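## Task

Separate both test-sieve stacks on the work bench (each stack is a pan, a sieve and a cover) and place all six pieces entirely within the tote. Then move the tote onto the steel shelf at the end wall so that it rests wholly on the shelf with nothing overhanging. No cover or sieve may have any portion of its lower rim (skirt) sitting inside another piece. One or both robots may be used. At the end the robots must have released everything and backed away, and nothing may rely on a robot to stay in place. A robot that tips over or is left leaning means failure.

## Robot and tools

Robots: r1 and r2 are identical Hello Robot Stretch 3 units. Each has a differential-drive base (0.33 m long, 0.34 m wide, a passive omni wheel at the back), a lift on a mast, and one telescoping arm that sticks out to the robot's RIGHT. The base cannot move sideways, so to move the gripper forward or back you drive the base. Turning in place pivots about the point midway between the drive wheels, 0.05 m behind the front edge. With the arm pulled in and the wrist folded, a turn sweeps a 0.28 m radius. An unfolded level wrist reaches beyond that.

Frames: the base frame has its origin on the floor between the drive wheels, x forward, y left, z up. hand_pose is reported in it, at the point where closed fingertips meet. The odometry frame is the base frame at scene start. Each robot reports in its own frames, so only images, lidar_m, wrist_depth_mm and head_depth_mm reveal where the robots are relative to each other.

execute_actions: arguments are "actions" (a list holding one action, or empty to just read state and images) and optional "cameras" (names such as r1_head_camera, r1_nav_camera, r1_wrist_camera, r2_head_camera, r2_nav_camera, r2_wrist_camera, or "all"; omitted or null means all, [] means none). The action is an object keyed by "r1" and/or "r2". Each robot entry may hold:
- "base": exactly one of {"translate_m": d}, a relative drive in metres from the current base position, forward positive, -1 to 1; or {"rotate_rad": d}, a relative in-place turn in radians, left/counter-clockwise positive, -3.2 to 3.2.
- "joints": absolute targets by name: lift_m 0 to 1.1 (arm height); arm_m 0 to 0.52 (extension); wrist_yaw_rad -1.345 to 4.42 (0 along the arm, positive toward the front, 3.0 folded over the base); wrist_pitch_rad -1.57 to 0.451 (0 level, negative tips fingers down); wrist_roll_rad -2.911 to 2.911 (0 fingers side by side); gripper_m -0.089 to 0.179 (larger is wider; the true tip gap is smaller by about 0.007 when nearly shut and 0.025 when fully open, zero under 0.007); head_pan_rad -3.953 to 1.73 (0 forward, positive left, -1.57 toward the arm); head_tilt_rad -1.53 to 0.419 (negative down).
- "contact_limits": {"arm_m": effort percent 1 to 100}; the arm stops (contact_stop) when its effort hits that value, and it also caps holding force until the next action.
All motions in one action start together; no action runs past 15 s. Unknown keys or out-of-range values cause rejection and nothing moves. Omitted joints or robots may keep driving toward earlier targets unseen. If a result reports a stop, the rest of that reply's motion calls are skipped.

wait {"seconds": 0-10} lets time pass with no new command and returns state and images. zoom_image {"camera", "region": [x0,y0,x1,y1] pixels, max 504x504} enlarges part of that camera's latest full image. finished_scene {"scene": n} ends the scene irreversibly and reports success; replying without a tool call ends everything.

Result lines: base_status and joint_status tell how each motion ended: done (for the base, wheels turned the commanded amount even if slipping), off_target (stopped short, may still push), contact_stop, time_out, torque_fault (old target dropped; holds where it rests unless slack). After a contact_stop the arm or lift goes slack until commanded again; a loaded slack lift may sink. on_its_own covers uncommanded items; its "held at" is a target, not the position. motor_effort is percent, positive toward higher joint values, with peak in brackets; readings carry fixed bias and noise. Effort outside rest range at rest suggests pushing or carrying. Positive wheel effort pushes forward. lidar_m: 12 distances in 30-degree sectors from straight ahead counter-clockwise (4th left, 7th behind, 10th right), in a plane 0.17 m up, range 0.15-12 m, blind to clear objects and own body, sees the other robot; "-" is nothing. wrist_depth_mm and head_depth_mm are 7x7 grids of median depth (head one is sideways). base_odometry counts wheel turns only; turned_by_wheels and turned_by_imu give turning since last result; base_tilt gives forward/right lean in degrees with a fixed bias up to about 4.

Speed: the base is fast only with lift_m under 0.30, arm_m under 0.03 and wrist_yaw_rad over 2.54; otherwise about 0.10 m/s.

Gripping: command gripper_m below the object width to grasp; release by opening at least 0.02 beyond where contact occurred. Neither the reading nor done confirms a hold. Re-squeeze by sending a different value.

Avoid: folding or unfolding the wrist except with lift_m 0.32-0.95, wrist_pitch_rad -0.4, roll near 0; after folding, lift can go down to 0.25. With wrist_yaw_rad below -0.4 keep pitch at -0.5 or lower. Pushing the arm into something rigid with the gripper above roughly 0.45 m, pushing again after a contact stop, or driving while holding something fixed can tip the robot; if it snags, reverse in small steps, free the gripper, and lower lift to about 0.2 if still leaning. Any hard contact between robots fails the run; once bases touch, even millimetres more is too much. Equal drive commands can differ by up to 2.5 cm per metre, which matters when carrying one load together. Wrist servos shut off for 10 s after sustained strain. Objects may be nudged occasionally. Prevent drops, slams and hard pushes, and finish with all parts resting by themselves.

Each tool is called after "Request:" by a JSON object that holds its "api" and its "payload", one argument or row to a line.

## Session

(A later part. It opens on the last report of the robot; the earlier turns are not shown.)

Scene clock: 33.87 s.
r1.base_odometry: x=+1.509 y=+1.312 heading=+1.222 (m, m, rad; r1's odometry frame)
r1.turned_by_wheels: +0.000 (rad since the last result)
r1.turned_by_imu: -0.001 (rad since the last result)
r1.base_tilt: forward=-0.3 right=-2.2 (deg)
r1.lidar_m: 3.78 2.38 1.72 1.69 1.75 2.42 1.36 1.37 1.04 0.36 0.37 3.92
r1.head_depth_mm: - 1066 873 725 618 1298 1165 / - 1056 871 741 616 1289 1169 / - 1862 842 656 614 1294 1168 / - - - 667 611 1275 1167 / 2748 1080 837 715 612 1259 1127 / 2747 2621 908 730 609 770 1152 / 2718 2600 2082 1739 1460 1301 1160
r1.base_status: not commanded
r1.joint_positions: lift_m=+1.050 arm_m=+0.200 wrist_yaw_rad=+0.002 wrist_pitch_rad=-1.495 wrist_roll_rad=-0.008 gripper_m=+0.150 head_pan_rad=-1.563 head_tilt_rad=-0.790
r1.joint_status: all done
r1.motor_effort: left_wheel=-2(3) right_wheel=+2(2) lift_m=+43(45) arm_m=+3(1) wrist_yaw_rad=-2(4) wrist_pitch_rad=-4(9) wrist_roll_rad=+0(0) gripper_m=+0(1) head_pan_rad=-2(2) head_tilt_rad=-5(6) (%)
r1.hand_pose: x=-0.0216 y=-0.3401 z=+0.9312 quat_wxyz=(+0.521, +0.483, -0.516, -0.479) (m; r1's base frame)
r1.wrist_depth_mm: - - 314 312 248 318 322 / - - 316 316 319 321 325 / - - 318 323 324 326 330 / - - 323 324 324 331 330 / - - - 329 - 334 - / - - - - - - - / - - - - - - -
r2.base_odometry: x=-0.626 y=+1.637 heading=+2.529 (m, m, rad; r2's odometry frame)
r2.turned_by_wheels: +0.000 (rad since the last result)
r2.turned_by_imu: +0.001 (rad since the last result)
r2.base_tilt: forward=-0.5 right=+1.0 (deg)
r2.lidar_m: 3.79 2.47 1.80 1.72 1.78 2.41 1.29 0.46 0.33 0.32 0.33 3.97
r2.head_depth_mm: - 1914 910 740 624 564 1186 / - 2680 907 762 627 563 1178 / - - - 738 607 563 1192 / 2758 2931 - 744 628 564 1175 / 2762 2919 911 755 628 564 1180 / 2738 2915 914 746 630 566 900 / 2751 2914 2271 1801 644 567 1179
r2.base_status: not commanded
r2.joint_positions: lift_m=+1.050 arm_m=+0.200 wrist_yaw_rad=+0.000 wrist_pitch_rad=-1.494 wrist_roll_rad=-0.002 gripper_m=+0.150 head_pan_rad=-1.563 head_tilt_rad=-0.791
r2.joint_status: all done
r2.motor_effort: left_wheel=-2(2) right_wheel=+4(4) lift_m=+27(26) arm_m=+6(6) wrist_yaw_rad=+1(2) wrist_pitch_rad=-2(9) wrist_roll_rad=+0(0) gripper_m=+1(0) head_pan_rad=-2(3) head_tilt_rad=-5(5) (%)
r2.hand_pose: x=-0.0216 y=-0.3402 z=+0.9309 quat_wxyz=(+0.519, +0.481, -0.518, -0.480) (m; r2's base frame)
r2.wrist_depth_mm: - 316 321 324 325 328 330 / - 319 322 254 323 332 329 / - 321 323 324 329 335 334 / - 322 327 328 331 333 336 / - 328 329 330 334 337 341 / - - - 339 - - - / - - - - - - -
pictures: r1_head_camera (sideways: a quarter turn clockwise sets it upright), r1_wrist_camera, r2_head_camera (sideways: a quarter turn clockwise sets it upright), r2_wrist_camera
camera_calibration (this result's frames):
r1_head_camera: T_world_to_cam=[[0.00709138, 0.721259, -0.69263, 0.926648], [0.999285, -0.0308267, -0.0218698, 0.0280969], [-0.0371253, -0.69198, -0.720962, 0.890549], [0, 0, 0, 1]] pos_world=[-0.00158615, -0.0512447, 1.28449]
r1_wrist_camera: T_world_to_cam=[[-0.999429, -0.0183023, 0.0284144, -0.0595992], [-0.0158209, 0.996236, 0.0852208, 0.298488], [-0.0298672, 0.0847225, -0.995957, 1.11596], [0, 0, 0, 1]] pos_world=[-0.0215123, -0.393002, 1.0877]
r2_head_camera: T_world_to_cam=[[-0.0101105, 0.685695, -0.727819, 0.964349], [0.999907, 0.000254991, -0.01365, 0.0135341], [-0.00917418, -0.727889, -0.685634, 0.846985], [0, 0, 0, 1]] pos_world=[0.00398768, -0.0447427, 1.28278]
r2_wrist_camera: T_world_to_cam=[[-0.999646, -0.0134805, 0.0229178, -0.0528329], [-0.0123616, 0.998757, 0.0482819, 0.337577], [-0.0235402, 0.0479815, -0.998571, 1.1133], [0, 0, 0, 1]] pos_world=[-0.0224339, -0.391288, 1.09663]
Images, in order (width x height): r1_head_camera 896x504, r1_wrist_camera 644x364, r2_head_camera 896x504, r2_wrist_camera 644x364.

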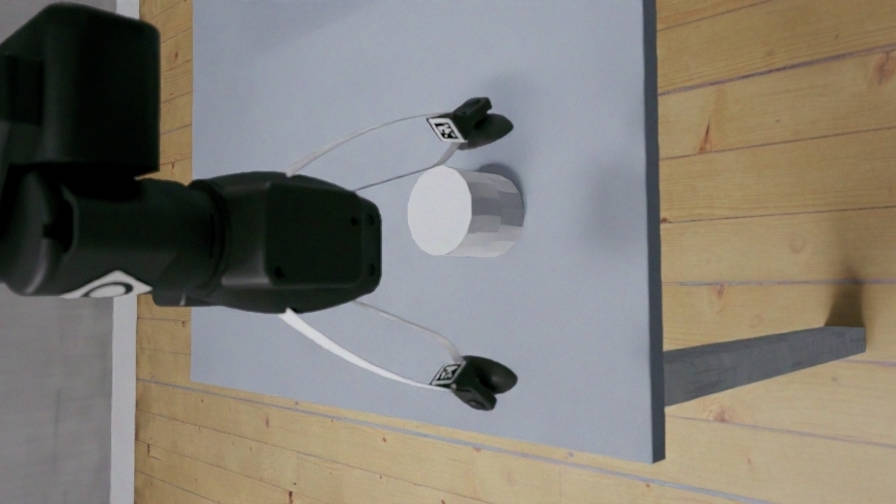

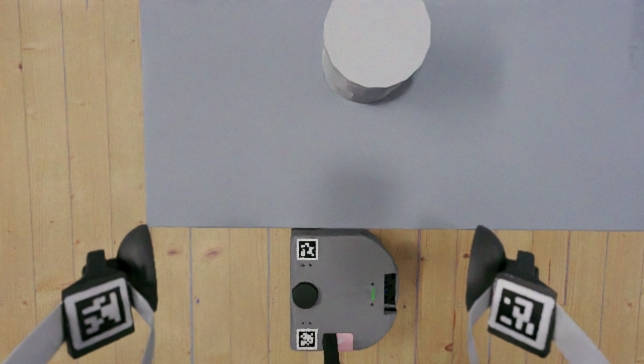

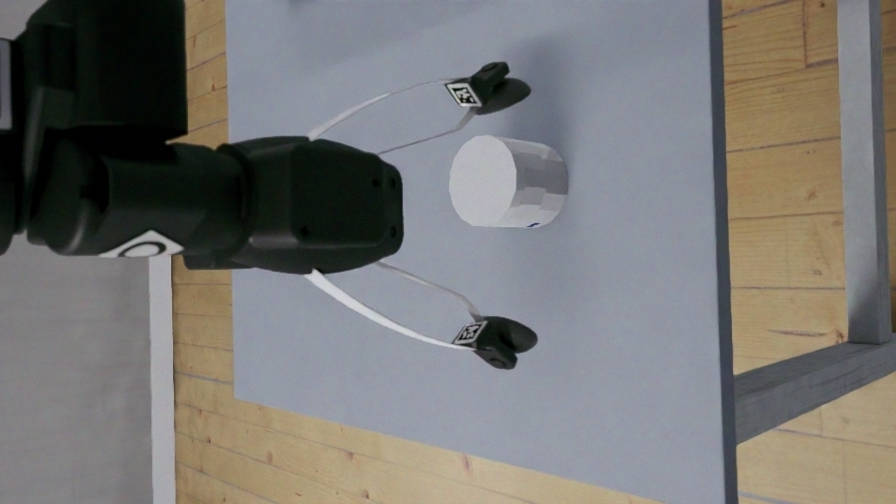

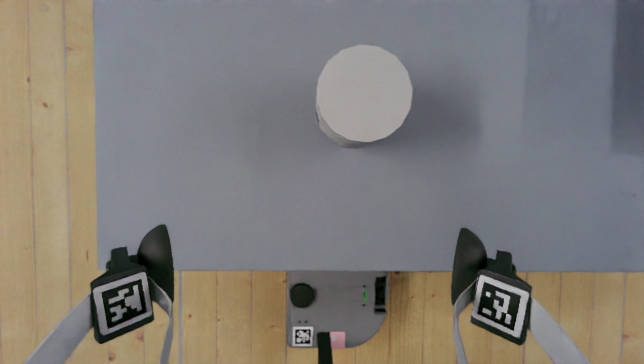

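Request:
{"api": "execute_actions", "payload": {
  "actions": [
    {"r1":{"base":{"translate_m":-0.047},"joints":{"lift_m":0.99,"arm_m":0.341,"gripper_m":0.13}},"r2":{"base":{"translate_m":-0.042},"joints":{"lift_m":0.99,"arm_m":0.309,"gripper_m":0.13}}}
  ],
  "cameras": ["r1_wrist_camera","r2_wrist_camera","r1_head_camera","r2_head_camera"]
}}

Request:
{"api": "zoom_image", "payload": {
  "camera": "r2_head_camera",
  "region": [350,100,650,400]
}}

Scene clock: 37.43 s.
r1.base_odometry: x=+1.493 y=+1.268 heading=+1.221 (m, m, rad; r1's odometry frame)
r1.turned_by_wheels: +0.000 (rad since the last result)
r1.turned_by_imu: -0.001 (rad since the last result)
r1.base_tilt: forward=-0.1 right=-2.2 (deg)
r1.lidar_m: 3.82 2.38 1.71 1.68 1.75 2.42 1.35 1.32 1.04 1.01 0.37 3.98
r1.head_depth_mm: - 1021 871 723 619 1299 1175 / 2857 2663 872 721 617 1296 1171 / - 2632 866 719 614 1294 1168 / - - 838 631 613 1283 1165 / 2764 1075 860 696 611 1282 1166 / 2748 2414 859 711 608 762 1109 / 2750 2600 2059 746 607 1256 1155
r1.base_status: done
r1.joint_positions: lift_m=+0.990 arm_m=+0.341 wrist_yaw_rad=+0.002 wrist_pitch_rad=-1.496 wrist_roll_rad=-0.008 gripper_m=+0.130 head_pan_rad=-1.563 head_tilt_rad=-0.790
r1.joint_status: all done
r1.motor_effort: left_wheel=-3(9) right_wheel=+2(4) lift_m=+32(35) arm_m=+2(1) wrist_yaw_rad=-1(2) wrist_pitch_rad=-2(3) wrist_roll_rad=+0(0) gripper_m=+0(77) head_pan_rad=-2(2) head_tilt_rad=-6(5) (%)
r1.hand_pose: x=-0.0216 y=-0.4808 z=+0.8716 quat_wxyz=(+0.521, +0.483, -0.516, -0.479) (m; r1's base frame)
r1.wrist_depth_mm: 255 254 255 256 258 259 260 / 260 257 258 259 260 263 263 / 260 261 262 263 264 266 268 / - 264 263 196 268 269 271 / - 264 268 197 271 274 275 / - - 272 200 275 277 277 / - 274 275 274 280 281 279
r2.base_odometry: x=-0.592 y=+1.612 heading=+2.529 (m, m, rad; r2's odometry frame)
r2.turned_by_wheels: +0.000 (rad since the last result)
r2.turned_by_imu: +0.000 (rad since the last result)
r2.base_tilt: forward=-0.5 right=+1.1 (deg)
r2.lidar_m: 3.85 2.47 1.79 1.72 1.78 2.41 1.27 0.46 0.33 0.32 0.33 3.99
r2.head_depth_mm: - 2812 907 742 625 575 1178 / - 1083 910 738 627 566 1181 / - - 878 741 615 563 1181 / 2780 2946 857 745 614 564 1181 / 2766 2933 913 744 630 565 1180 / 2778 2897 916 746 627 564 934 / 2754 2922 2172 748 629 569 1168
r2.base_status: done
r2.joint_positions: lift_m=+0.990 arm_m=+0.309 wrist_yaw_rad=+0.000 wrist_pitch_rad=-1.495 wrist_roll_rad=-0.002 gripper_m=+0.130 head_pan_rad=-1.563 head_tilt_rad=-0.791
r2.joint_status: all done
r2.motor_effort: left_wheel=-2(6) right_wheel=+3(4) lift_m=+11(22) arm_m=+5(5) wrist_yaw_rad=+0(1) wrist_pitch_rad=-2(2) wrist_roll_rad=+0(0) gripper_m=-1(76) head_pan_rad=-3(2) head_tilt_rad=-6(5) (%)
r2.hand_pose: x=-0.0216 y=-0.4489 z=+0.8718 quat_wxyz=(+0.519, +0.481, -0.518, -0.481) (m; r2's base frame)
r2.wrist_depth_mm: 258 258 263 265 268 267 270 / 259 263 263 265 267 272 271 / 262 264 264 268 270 273 276 / 265 266 268 268 275 275 276 / 265 267 269 200 276 279 278 / 269 266 271 202 276 280 281 / 270 272 274 279 279 280 285
pictures: r1_head_camera (sideways: a quarter turn clockwise sets it upright), r1_wrist_camera, r2_head_camera (sideways: a quarter turn clockwise sets it upright), r2_wrist_camera
camera_calibration (this result's frames):
r1_head_camera: T_world_to_cam=[[0.0071053, 0.721259, -0.692629, 0.926647], [0.999285, -0.030846, -0.0218698, 0.0280969], [-0.0371386, -0.691979, -0.720962, 0.890549], [0, 0, 0, 1]] pos_world=[-0.00158714, -0.0512446, 1.28449]
r1_wrist_camera: T_world_to_cam=[[-0.99943, -0.0182446, 0.0283969, -0.0604375], [-0.0157339, 0.996149, 0.0862566, 0.442828], [-0.0298613, 0.0857606, -0.995868, 1.06891], [0, 0, 0, 1]] pos_world=[-0.0215167, -0.533895, 1.02801]
r2_head_camera: T_world_to_cam=[[-0.0101096, 0.685695, -0.727819, 0.96435], [0.999907, 0.00025356, -0.01365, 0.0135341], [-0.00917522, -0.727889, -0.685634, 0.846984], [0, 0, 0, 1]] pos_world=[0.00398761, -0.0447427, 1.28278]
r2_wrist_camera: T_world_to_cam=[[-0.999647, -0.013476, 0.0229041, -0.0529306], [-0.0123338, 0.998708, 0.0492999, 0.448127], [-0.0235389, 0.049, -0.998521, 1.05993], [0, 0, 0, 1]] pos_world=[-0.0224352, -0.500198, 1.03749]
Images, in order (width x height): r1_head_camera 896x504, r1_wrist_camera 644x364, r2_head_camera 896x504, r2_wrist_camera 644x364.

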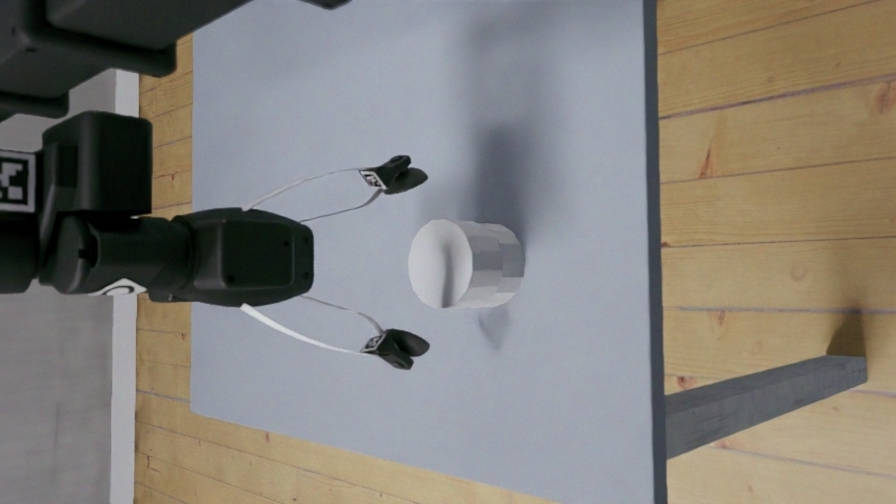

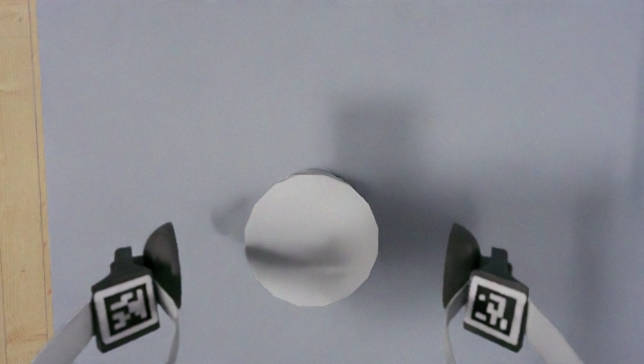

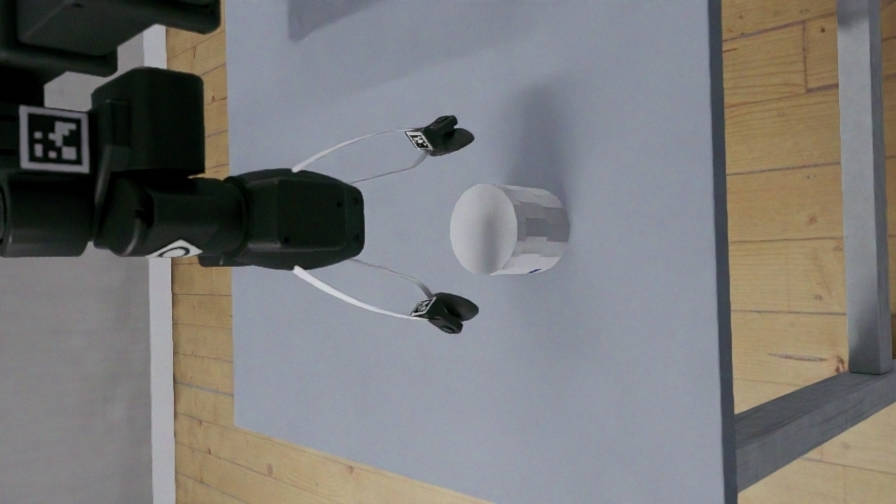

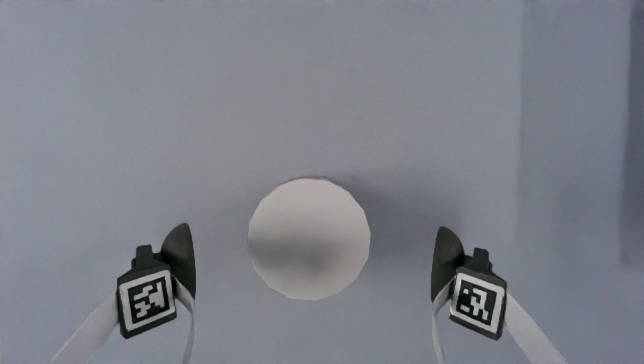

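Region (350, 100, 650, 400) of r2_head_camera's 896x504 image, scaled by 1.680, with more detail than that image has.

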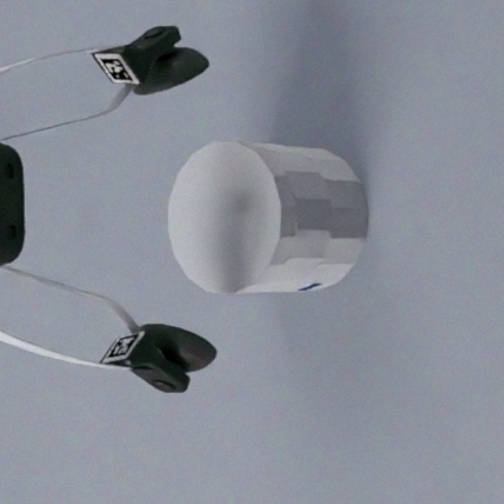

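Request:
{"api": "execute_actions", "payload": {
  "actions": [
    {"r1":{"joints":{"lift_m":0.955,"gripper_m":0.105}},"r2":{"joints":{"lift_m":0.955,"arm_m":0.306,"gripper_m":0.105}}}
  ],
  "cameras": ["r1_wrist_camera","r2_wrist_camera","r1_head_camera","r2_head_camera"]
}}

Request:
{"api": "zoom_image", "payload": {
  "camera": "r2_head_camera",
  "region": [380,120,600,340]
}}

Request:
{"api": "zoom_image", "payload": {
  "camera": "r1_head_camera",
  "region": [340,150,560,370]
}}

Scene clock: 40.80 s.
r1.base_odometry: x=+1.493 y=+1.268 heading=+1.221 (m, m, rad; r1's odometry frame)
r1.turned_by_wheels: +0.000 (rad since the last result)
r1.turned_by_imu: -0.001 (rad since the last result)
r1.base_tilt: forward=-0.1 right=-2.1 (deg)
r1.lidar_m: 3.83 2.38 1.71 1.69 1.75 2.41 1.35 1.32 1.04 1.00 0.37 3.99
r1.head_depth_mm: 2692 - 849 709 620 1304 1169 / - 1051 871 721 616 1296 1172 / - 1000 865 702 615 1292 1164 / - - 813 630 612 1285 1161 / 2795 1080 854 697 610 1284 1162 / 2749 2423 852 711 608 763 1106 / 2742 2600 2066 744 604 1250 1156
r1.base_status: not commanded
r1.joint_positions: lift_m=+0.955 arm_m=+0.341 wrist_yaw_rad=+0.002 wrist_pitch_rad=-1.496 wrist_roll_rad=-0.008 gripper_m=+0.105 head_pan_rad=-1.563 head_tilt_rad=-0.790
r1.joint_status: all done
r1.motor_effort: left_wheel=-3(2) right_wheel=+3(2) lift_m=+32(34) arm_m=+2(3) wrist_yaw_rad=-2(2) wrist_pitch_rad=-3(3) wrist_roll_rad=+0(0) gripper_m=+0(76) head_pan_rad=-2(2) head_tilt_rad=-6(5) (%)
r1.hand_pose: x=-0.0216 y=-0.4808 z=+0.8366 quat_wxyz=(+0.521, +0.483, -0.516, -0.479) (m; r1's base frame)
r1.wrist_depth_mm: 222 222 221 224 224 227 226 / 224 225 226 228 227 228 231 / 225 228 227 229 229 233 233 / 228 231 231 193 233 234 235 / 233 234 163 162 236 238 238 / 234 235 166 164 238 241 241 / 237 239 239 241 242 241 245
r2.base_odometry: x=-0.592 y=+1.612 heading=+2.529 (m, m, rad; r2's odometry frame)
r2.turned_by_wheels: +0.000 (rad since the last result)
r2.turned_by_imu: +0.001 (rad since the last result)
r2.base_tilt: forward=-0.5 right=+1.0 (deg)
r2.lidar_m: 3.84 2.48 1.79 1.72 1.78 2.42 1.27 0.46 0.33 0.32 0.33 4.01
r2.head_depth_mm: 2745 - 881 743 626 575 1182 / 2651 - 904 741 627 565 1182 / 2703 - 913 742 614 565 1177 / 2743 2931 937 744 613 564 1182 / 2765 2934 912 745 629 566 1184 / 2799 2901 913 744 628 567 931 / 2765 2968 2180 745 630 567 1166
r2.base_status: not commanded
r2.joint_positions: lift_m=+0.955 arm_m=+0.306 wrist_yaw_rad=+0.000 wrist_pitch_rad=-1.496 wrist_roll_rad=-0.002 gripper_m=+0.105 head_pan_rad=-1.563 head_tilt_rad=-0.791
r2.joint_status: all done
r2.motor_effort: left_wheel=-1(2) right_wheel=+3(3) lift_m=+11(12) arm_m=-3(4) wrist_yaw_rad=-1(0) wrist_pitch_rad=-2(2) wrist_roll_rad=+0(0) gripper_m=+1(81) head_pan_rad=-2(3) head_tilt_rad=-5(6) (%)
r2.hand_pose: x=-0.0216 y=-0.4465 z=+0.8368 quat_wxyz=(+0.519, +0.481, -0.518, -0.481) (m; r2's base frame)
r2.wrist_depth_mm: 223 225 228 230 231 236 234 / 227 226 230 231 234 234 239 / 227 229 229 234 236 237 239 / 231 232 233 163 239 239 240 / 231 233 163 163 238 242 243 / 233 234 164 165 238 243 247 / 235 236 240 241 243 245 248
pictures: r1_head_camera (sideways: a quarter turn clockwise sets it upright), r1_wrist_camera, r2_head_camera (sideways: a quarter turn clockwise sets it upright), r2_wrist_camera
camera_calibration (this result's frames):
r1_head_camera: T_world_to_cam=[[0.00710513, 0.721259, -0.692629, 0.926647], [0.999285, -0.0308457, -0.0218698, 0.0280969], [-0.0371385, -0.691979, -0.720962, 0.890549], [0, 0, 0, 1]] pos_world=[-0.00158713, -0.0512446, 1.28449]
r1_wrist_camera: T_world_to_cam=[[-0.99943, -0.0182454, 0.0283969, -0.0594443], [-0.0157346, 0.996149, 0.0862566, 0.445848], [-0.0298614, 0.0857606, -0.995868, 1.03406], [0, 0, 0, 1]] pos_world=[-0.0215166, -0.533898, 0.993023]
r2_head_camera: T_world_to_cam=[[-0.0101095, 0.685695, -0.727819, 0.96435], [0.999907, 0.00025344, -0.01365, 0.0135341], [-0.00917531, -0.727889, -0.685634, 0.846984], [0, 0, 0, 1]] pos_world=[0.00398761, -0.0447427, 1.28278]
r2_wrist_camera: T_world_to_cam=[[-0.999647, -0.013478, 0.0229029, -0.0520964], [-0.0123337, 0.998703, 0.0493907, 0.447345], [-0.0235389, 0.0490908, -0.998517, 1.02492], [0, 0, 0, 1]] pos_world=[-0.0224352, -0.497781, 1.00249]
Images, in order (width x height): r1_head_camera 896x504, r1_wrist_camera 644x364, r2_head_camera 896x504, r2_wrist_camera 644x364.

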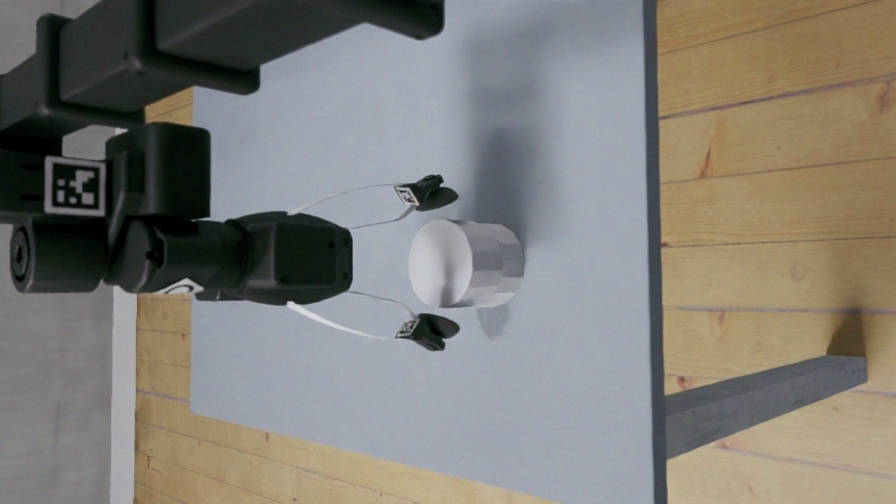

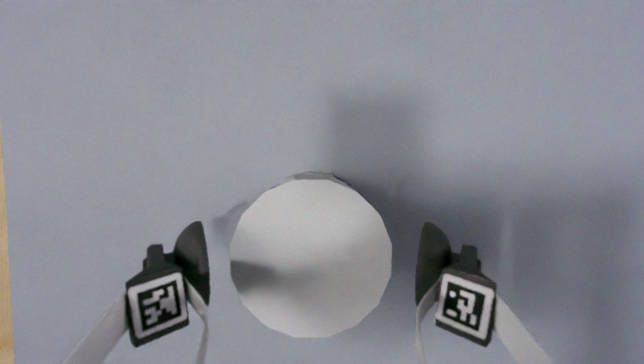

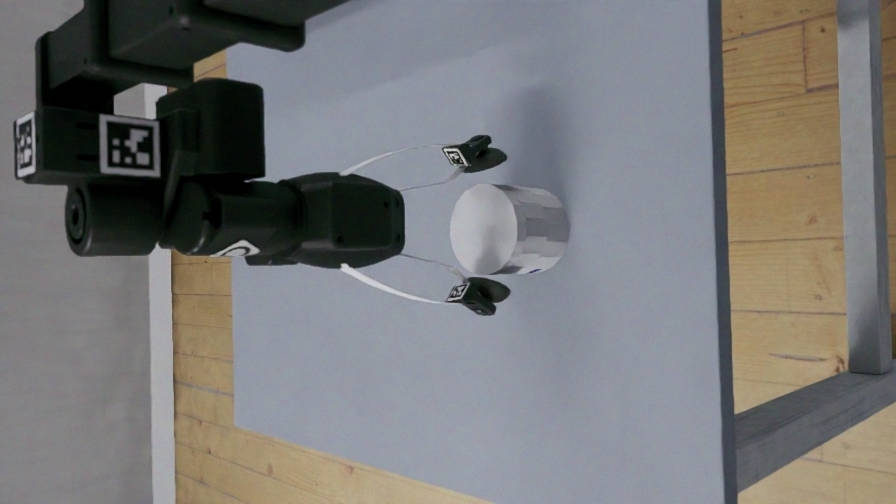

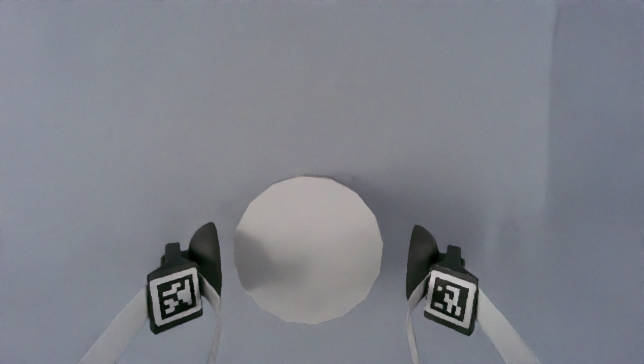

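Region (380, 120, 600, 340) of r2_head_camera's 896x504 image, scaled by 2.291, with more detail than that image has.

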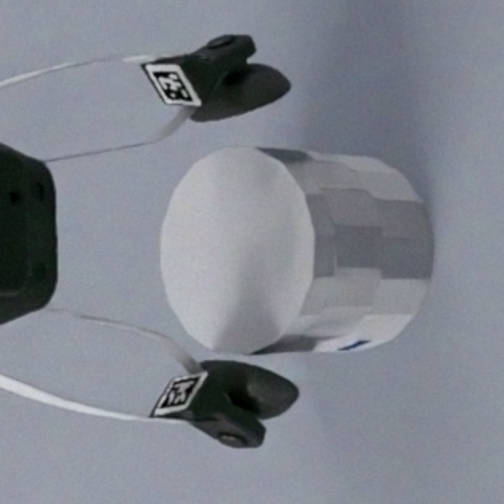

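Region (340, 150, 560, 370) of r1_head_camera's 896x504 image, scaled by 2.291, with more detail than that image has.

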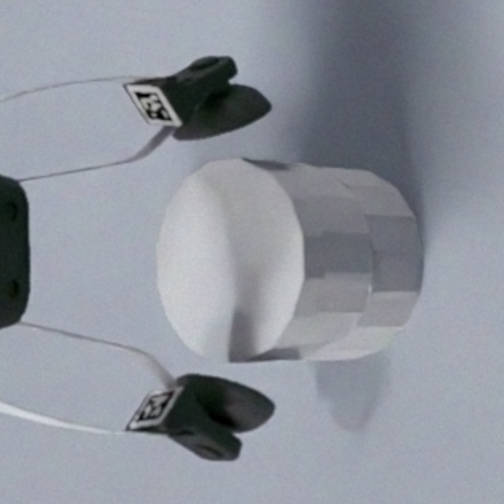

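Request:
{"api": "execute_actions", "payload": {
  "actions": [
    {"r1":{"joints":{"lift_m":0.95,"gripper_m":0.04}},"r2":{"joints":{"lift_m":0.953,"gripper_m":0.04}}}
  ],
  "cameras": ["r1_wrist_camera","r2_wrist_camera"]
}}

Request:
{"api": "execute_actions", "payload": {
  "actions": [
    {"r1":{"joints":{"lift_m":1.0}},"r2":{"joints":{"lift_m":1.0}}}
  ],
  "cameras": ["r1_head_camera","r2_head_camera"]
}}

Scene clock: 42.53 s.
r1.base_odometry: x=+1.493 y=+1.268 heading=+1.221 (m, m, rad; r1's odometry frame)
r1.turned_by_wheels: +0.000 (rad since the last result)
r1.turned_by_imu: +0.000 (rad since the last result)
r1.base_tilt: forward=-0.1 right=-2.3 (deg)
r1.lidar_m: 3.82 2.39 1.71 1.68 1.75 2.41 1.35 1.32 1.04 1.00 0.37 3.99
r1.head_depth_mm: 2726 - 837 709 619 1307 1174 / - 1055 869 725 616 1296 1166 / - 994 867 704 615 1287 1167 / - - - 631 614 1291 1166 / 2768 1076 854 697 610 1277 1158 / 2760 2404 858 712 608 760 1105 / 2766 2592 2078 743 607 1255 1158
r1.base_status: not commanded
r1.joint_positions: lift_m=+0.950 arm_m=+0.341 wrist_yaw_rad=+0.002 wrist_pitch_rad=-1.496 wrist_roll_rad=-0.008 gripper_m=+0.041 head_pan_rad=-1.563 head_tilt_rad=-0.790
r1.joint_status: all done
r1.motor_effort: left_wheel=-3(3) right_wheel=+2(2) lift_m=+32(27) arm_m=+2(2) wrist_yaw_rad=-2(2) wrist_pitch_rad=-3(3) wrist_roll_rad=+0(0) gripper_m=-18(90) head_pan_rad=-3(2) head_tilt_rad=-6(5) (%)
r1.hand_pose: x=-0.0216 y=-0.4808 z=+0.8316 quat_wxyz=(+0.521, +0.483, -0.516, -0.479) (m; r1's base frame)
r1.wrist_depth_mm: 216 218 217 218 221 222 224 / 219 220 221 221 222 224 226 / 222 223 222 224 225 226 227 / 223 225 227 196 229 230 230 / 225 228 158 158 230 232 232 / 231 230 159 160 160 234 237 / 233 233 234 162 239 238 240
r2.base_odometry: x=-0.592 y=+1.612 heading=+2.529 (m, m, rad; r2's odometry frame)
r2.turned_by_wheels: +0.000 (rad since the last result)
r2.turned_by_imu: +0.000 (rad since the last result)
r2.base_tilt: forward=-0.5 right=+1.0 (deg)
r2.lidar_m: 3.85 2.47 1.80 1.72 1.78 2.41 1.27 0.46 0.33 0.32 0.33 4.03
r2.head_depth_mm: 2746 - 877 739 625 575 1180 / 2652 - 907 742 626 563 1178 / 2700 - 913 763 614 563 1184 / 2689 2944 940 743 614 565 1187 / 2793 2921 912 744 627 565 1182 / 2771 2910 914 746 630 566 933 / 2753 2908 2183 746 630 567 1171
r2.base_status: not commanded
r2.joint_positions: lift_m=+0.953 arm_m=+0.306 wrist_yaw_rad=+0.000 wrist_pitch_rad=-1.497 wrist_roll_rad=-0.002 gripper_m=+0.041 head_pan_rad=-1.563 head_tilt_rad=-0.791
r2.joint_status: all done
r2.motor_effort: left_wheel=-2(1) right_wheel=+2(3) lift_m=+11(11) arm_m=-4(4) wrist_yaw_rad=+0(0) wrist_pitch_rad=-1(2) wrist_roll_rad=+0(0) gripper_m=-16(88) head_pan_rad=-3(3) head_tilt_rad=-5(5) (%)
r2.hand_pose: x=-0.0216 y=-0.4461 z=+0.8348 quat_wxyz=(+0.519, +0.482, -0.517, -0.481) (m; r2's base frame)
r2.wrist_depth_mm: 221 224 226 227 229 232 233 / 223 227 227 229 232 232 235 / 225 227 231 232 232 234 237 / 228 229 231 162 235 238 238 / 229 230 233 161 236 239 241 / 230 233 161 163 239 244 245 / 233 235 238 239 241 244 246
pictures: r1_wrist_camera, r2_wrist_camera
camera_calibration (this result's frames):
r1_wrist_camera: T_world_to_cam=[[-0.99943, -0.0182459, 0.028397, -0.0593027], [-0.0157352, 0.996149, 0.0862567, 0.446292], [-0.0298614, 0.0857607, -0.995868, 1.02908], [0, 0, 0, 1]] pos_world=[-0.0215166, -0.53391, 0.988018]
r2_wrist_camera: T_world_to_cam=[[-0.999647, -0.0135059, 0.0228858, -0.0520442], [-0.0123325, 0.99864, 0.05066, 0.446026], [-0.0235389, 0.0503599, -0.998454, 1.02341], [0, 0, 0, 1]] pos_world=[-0.0224353, -0.497661, 1.00042]
Images, in order (width x height): r1_wrist_camera 644x364, r2_wrist_camera 644x364.

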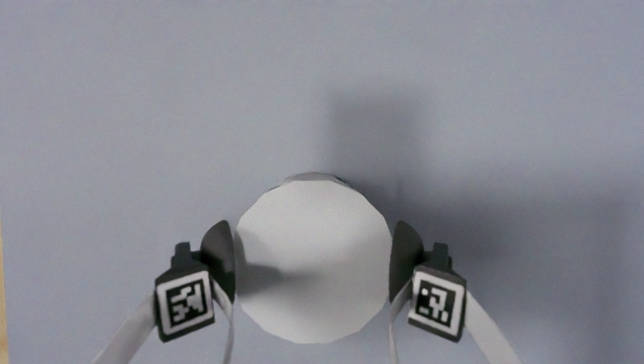

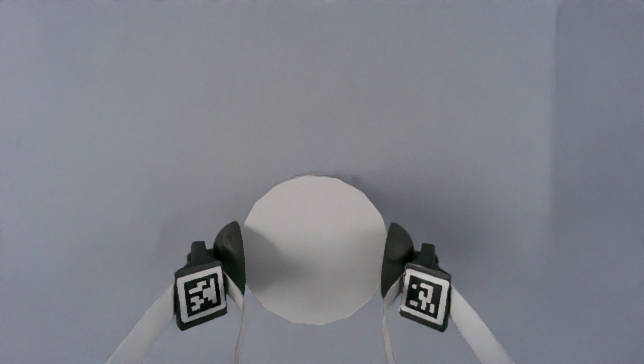

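Scene clock: 43.83 s.
r1.base_odometry: x=+1.493 y=+1.268 heading=+1.221 (m, m, rad; r1's odometry frame)
r1.turned_by_wheels: +0.000 (rad since the last result)
r1.turned_by_imu: +0.000 (rad since the last result)
r1.base_tilt: forward=-0.1 right=-2.2 (deg)
r1.lidar_m: 3.83 2.38 1.72 1.69 1.75 2.40 1.34 1.32 1.04 1.00 0.37 3.97
r1.head_depth_mm: - 1057 873 724 620 1299 1166 / 2829 2669 870 723 618 1291 1167 / - 2677 865 720 614 1285 1168 / - - 839 629 613 1286 1168 / 2759 1077 857 695 611 1279 1162 / 2750 2435 853 713 608 760 1105 / 2731 2578 2055 746 607 1255 1159
r1.base_status: not commanded
r1.joint_positions: lift_m=+1.000 arm_m=+0.341 wrist_yaw_rad=+0.002 wrist_pitch_rad=-1.498 wrist_roll_rad=-0.008 gripper_m=+0.040 head_pan_rad=-1.563 head_tilt_rad=-0.790
r1.joint_status: all done
r1.motor_effort: left_wheel=-2(2) right_wheel=+2(2) lift_m=+42(46) arm_m=+2(2) wrist_yaw_rad=-1(2) wrist_pitch_rad=-2(3) wrist_roll_rad=+0(0) gripper_m=+0(19) head_pan_rad=-3(3) head_tilt_rad=-5(6) (%)
r1.hand_pose: x=-0.0216 y=-0.4804 z=+0.8812 quat_wxyz=(+0.520, +0.484, -0.515, -0.480) (m; r1's base frame)
r1.wrist_depth_mm: 941 264 266 264 266 267 271 / 977 267 268 270 272 272 273 / - 269 272 271 274 275 276 / - 275 274 207 276 278 282 / - 276 277 207 280 285 284 / - 279 - 209 284 285 287 / - 283 287 287 290 289 291
r2.base_odometry: x=-0.592 y=+1.612 heading=+2.529 (m, m, rad; r2's odometry frame)
r2.turned_by_wheels: +0.000 (rad since the last result)
r2.turned_by_imu: +0.000 (rad since the last result)
r2.base_tilt: forward=-0.6 right=+1.1 (deg)
r2.lidar_m: 3.84 2.47 1.79 1.72 1.78 2.41 1.27 0.46 0.33 0.32 0.33 4.03
r2.head_depth_mm: - 2786 907 740 626 574 1177 / - 1925 905 744 624 564 1177 / - - 881 722 613 563 1182 / 2782 2985 860 742 614 565 1186 / 2782 2919 911 743 629 564 1182 / 2745 2928 915 745 629 565 934 / 2754 2906 2195 745 630 567 1160
r2.base_status: not commanded
r2.joint_positions: lift_m=+1.000 arm_m=+0.306 wrist_yaw_rad=+0.000 wrist_pitch_rad=-1.499 wrist_roll_rad=-0.002 gripper_m=+0.040 head_pan_rad=-1.563 head_tilt_rad=-0.791
r2.joint_status: all done
r2.motor_effort: left_wheel=-2(2) right_wheel=+3(2) lift_m=+27(27) arm_m=-3(4) wrist_yaw_rad=+0(0) wrist_pitch_rad=+0(1) wrist_roll_rad=+0(0) gripper_m=-1(17) head_pan_rad=-2(2) head_tilt_rad=-6(5) (%)
r2.hand_pose: x=-0.0216 y=-0.4456 z=+0.8809 quat_wxyz=(+0.518, +0.482, -0.517, -0.482) (m; r2's base frame)
r2.wrist_depth_mm: 267 267 271 273 275 277 279 / 271 270 272 273 276 277 282 / 268 274 274 277 279 283 282 / 271 274 278 208 283 283 286 / 273 276 278 208 286 288 290 / 278 279 281 283 288 289 289 / 280 280 283 285 290 292 294
pictures: r1_head_camera (sideways: a quarter turn clockwise sets it upright), r2_head_camera (sideways: a quarter turn clockwise sets it upright)
camera_calibration (this result's frames):
r1_head_camera: T_world_to_cam=[[0.00710522, 0.721259, -0.692629, 0.926647], [0.999285, -0.0308458, -0.0218698, 0.0280969], [-0.0371385, -0.691979, -0.720962, 0.890549], [0, 0, 0, 1]] pos_world=[-0.00158713, -0.0512446, 1.28449]
r2_head_camera: T_world_to_cam=[[-0.0101095, 0.685695, -0.727819, 0.964349], [0.999907, 0.000253443, -0.01365, 0.0135341], [-0.00917531, -0.727889, -0.685634, 0.846985], [0, 0, 0, 1]] pos_world=[0.00398761, -0.0447427, 1.28278]
Images, in order (width x height): r1_head_camera 896x504, r2_head_camera 896x504.

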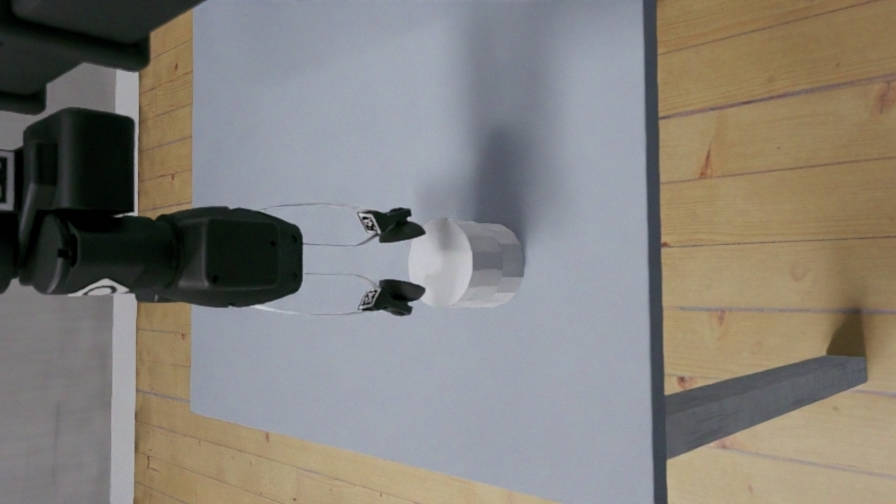

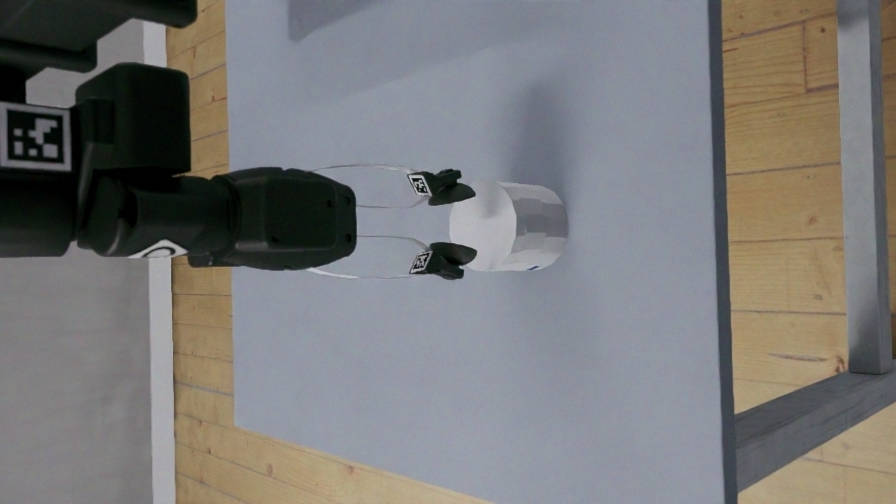

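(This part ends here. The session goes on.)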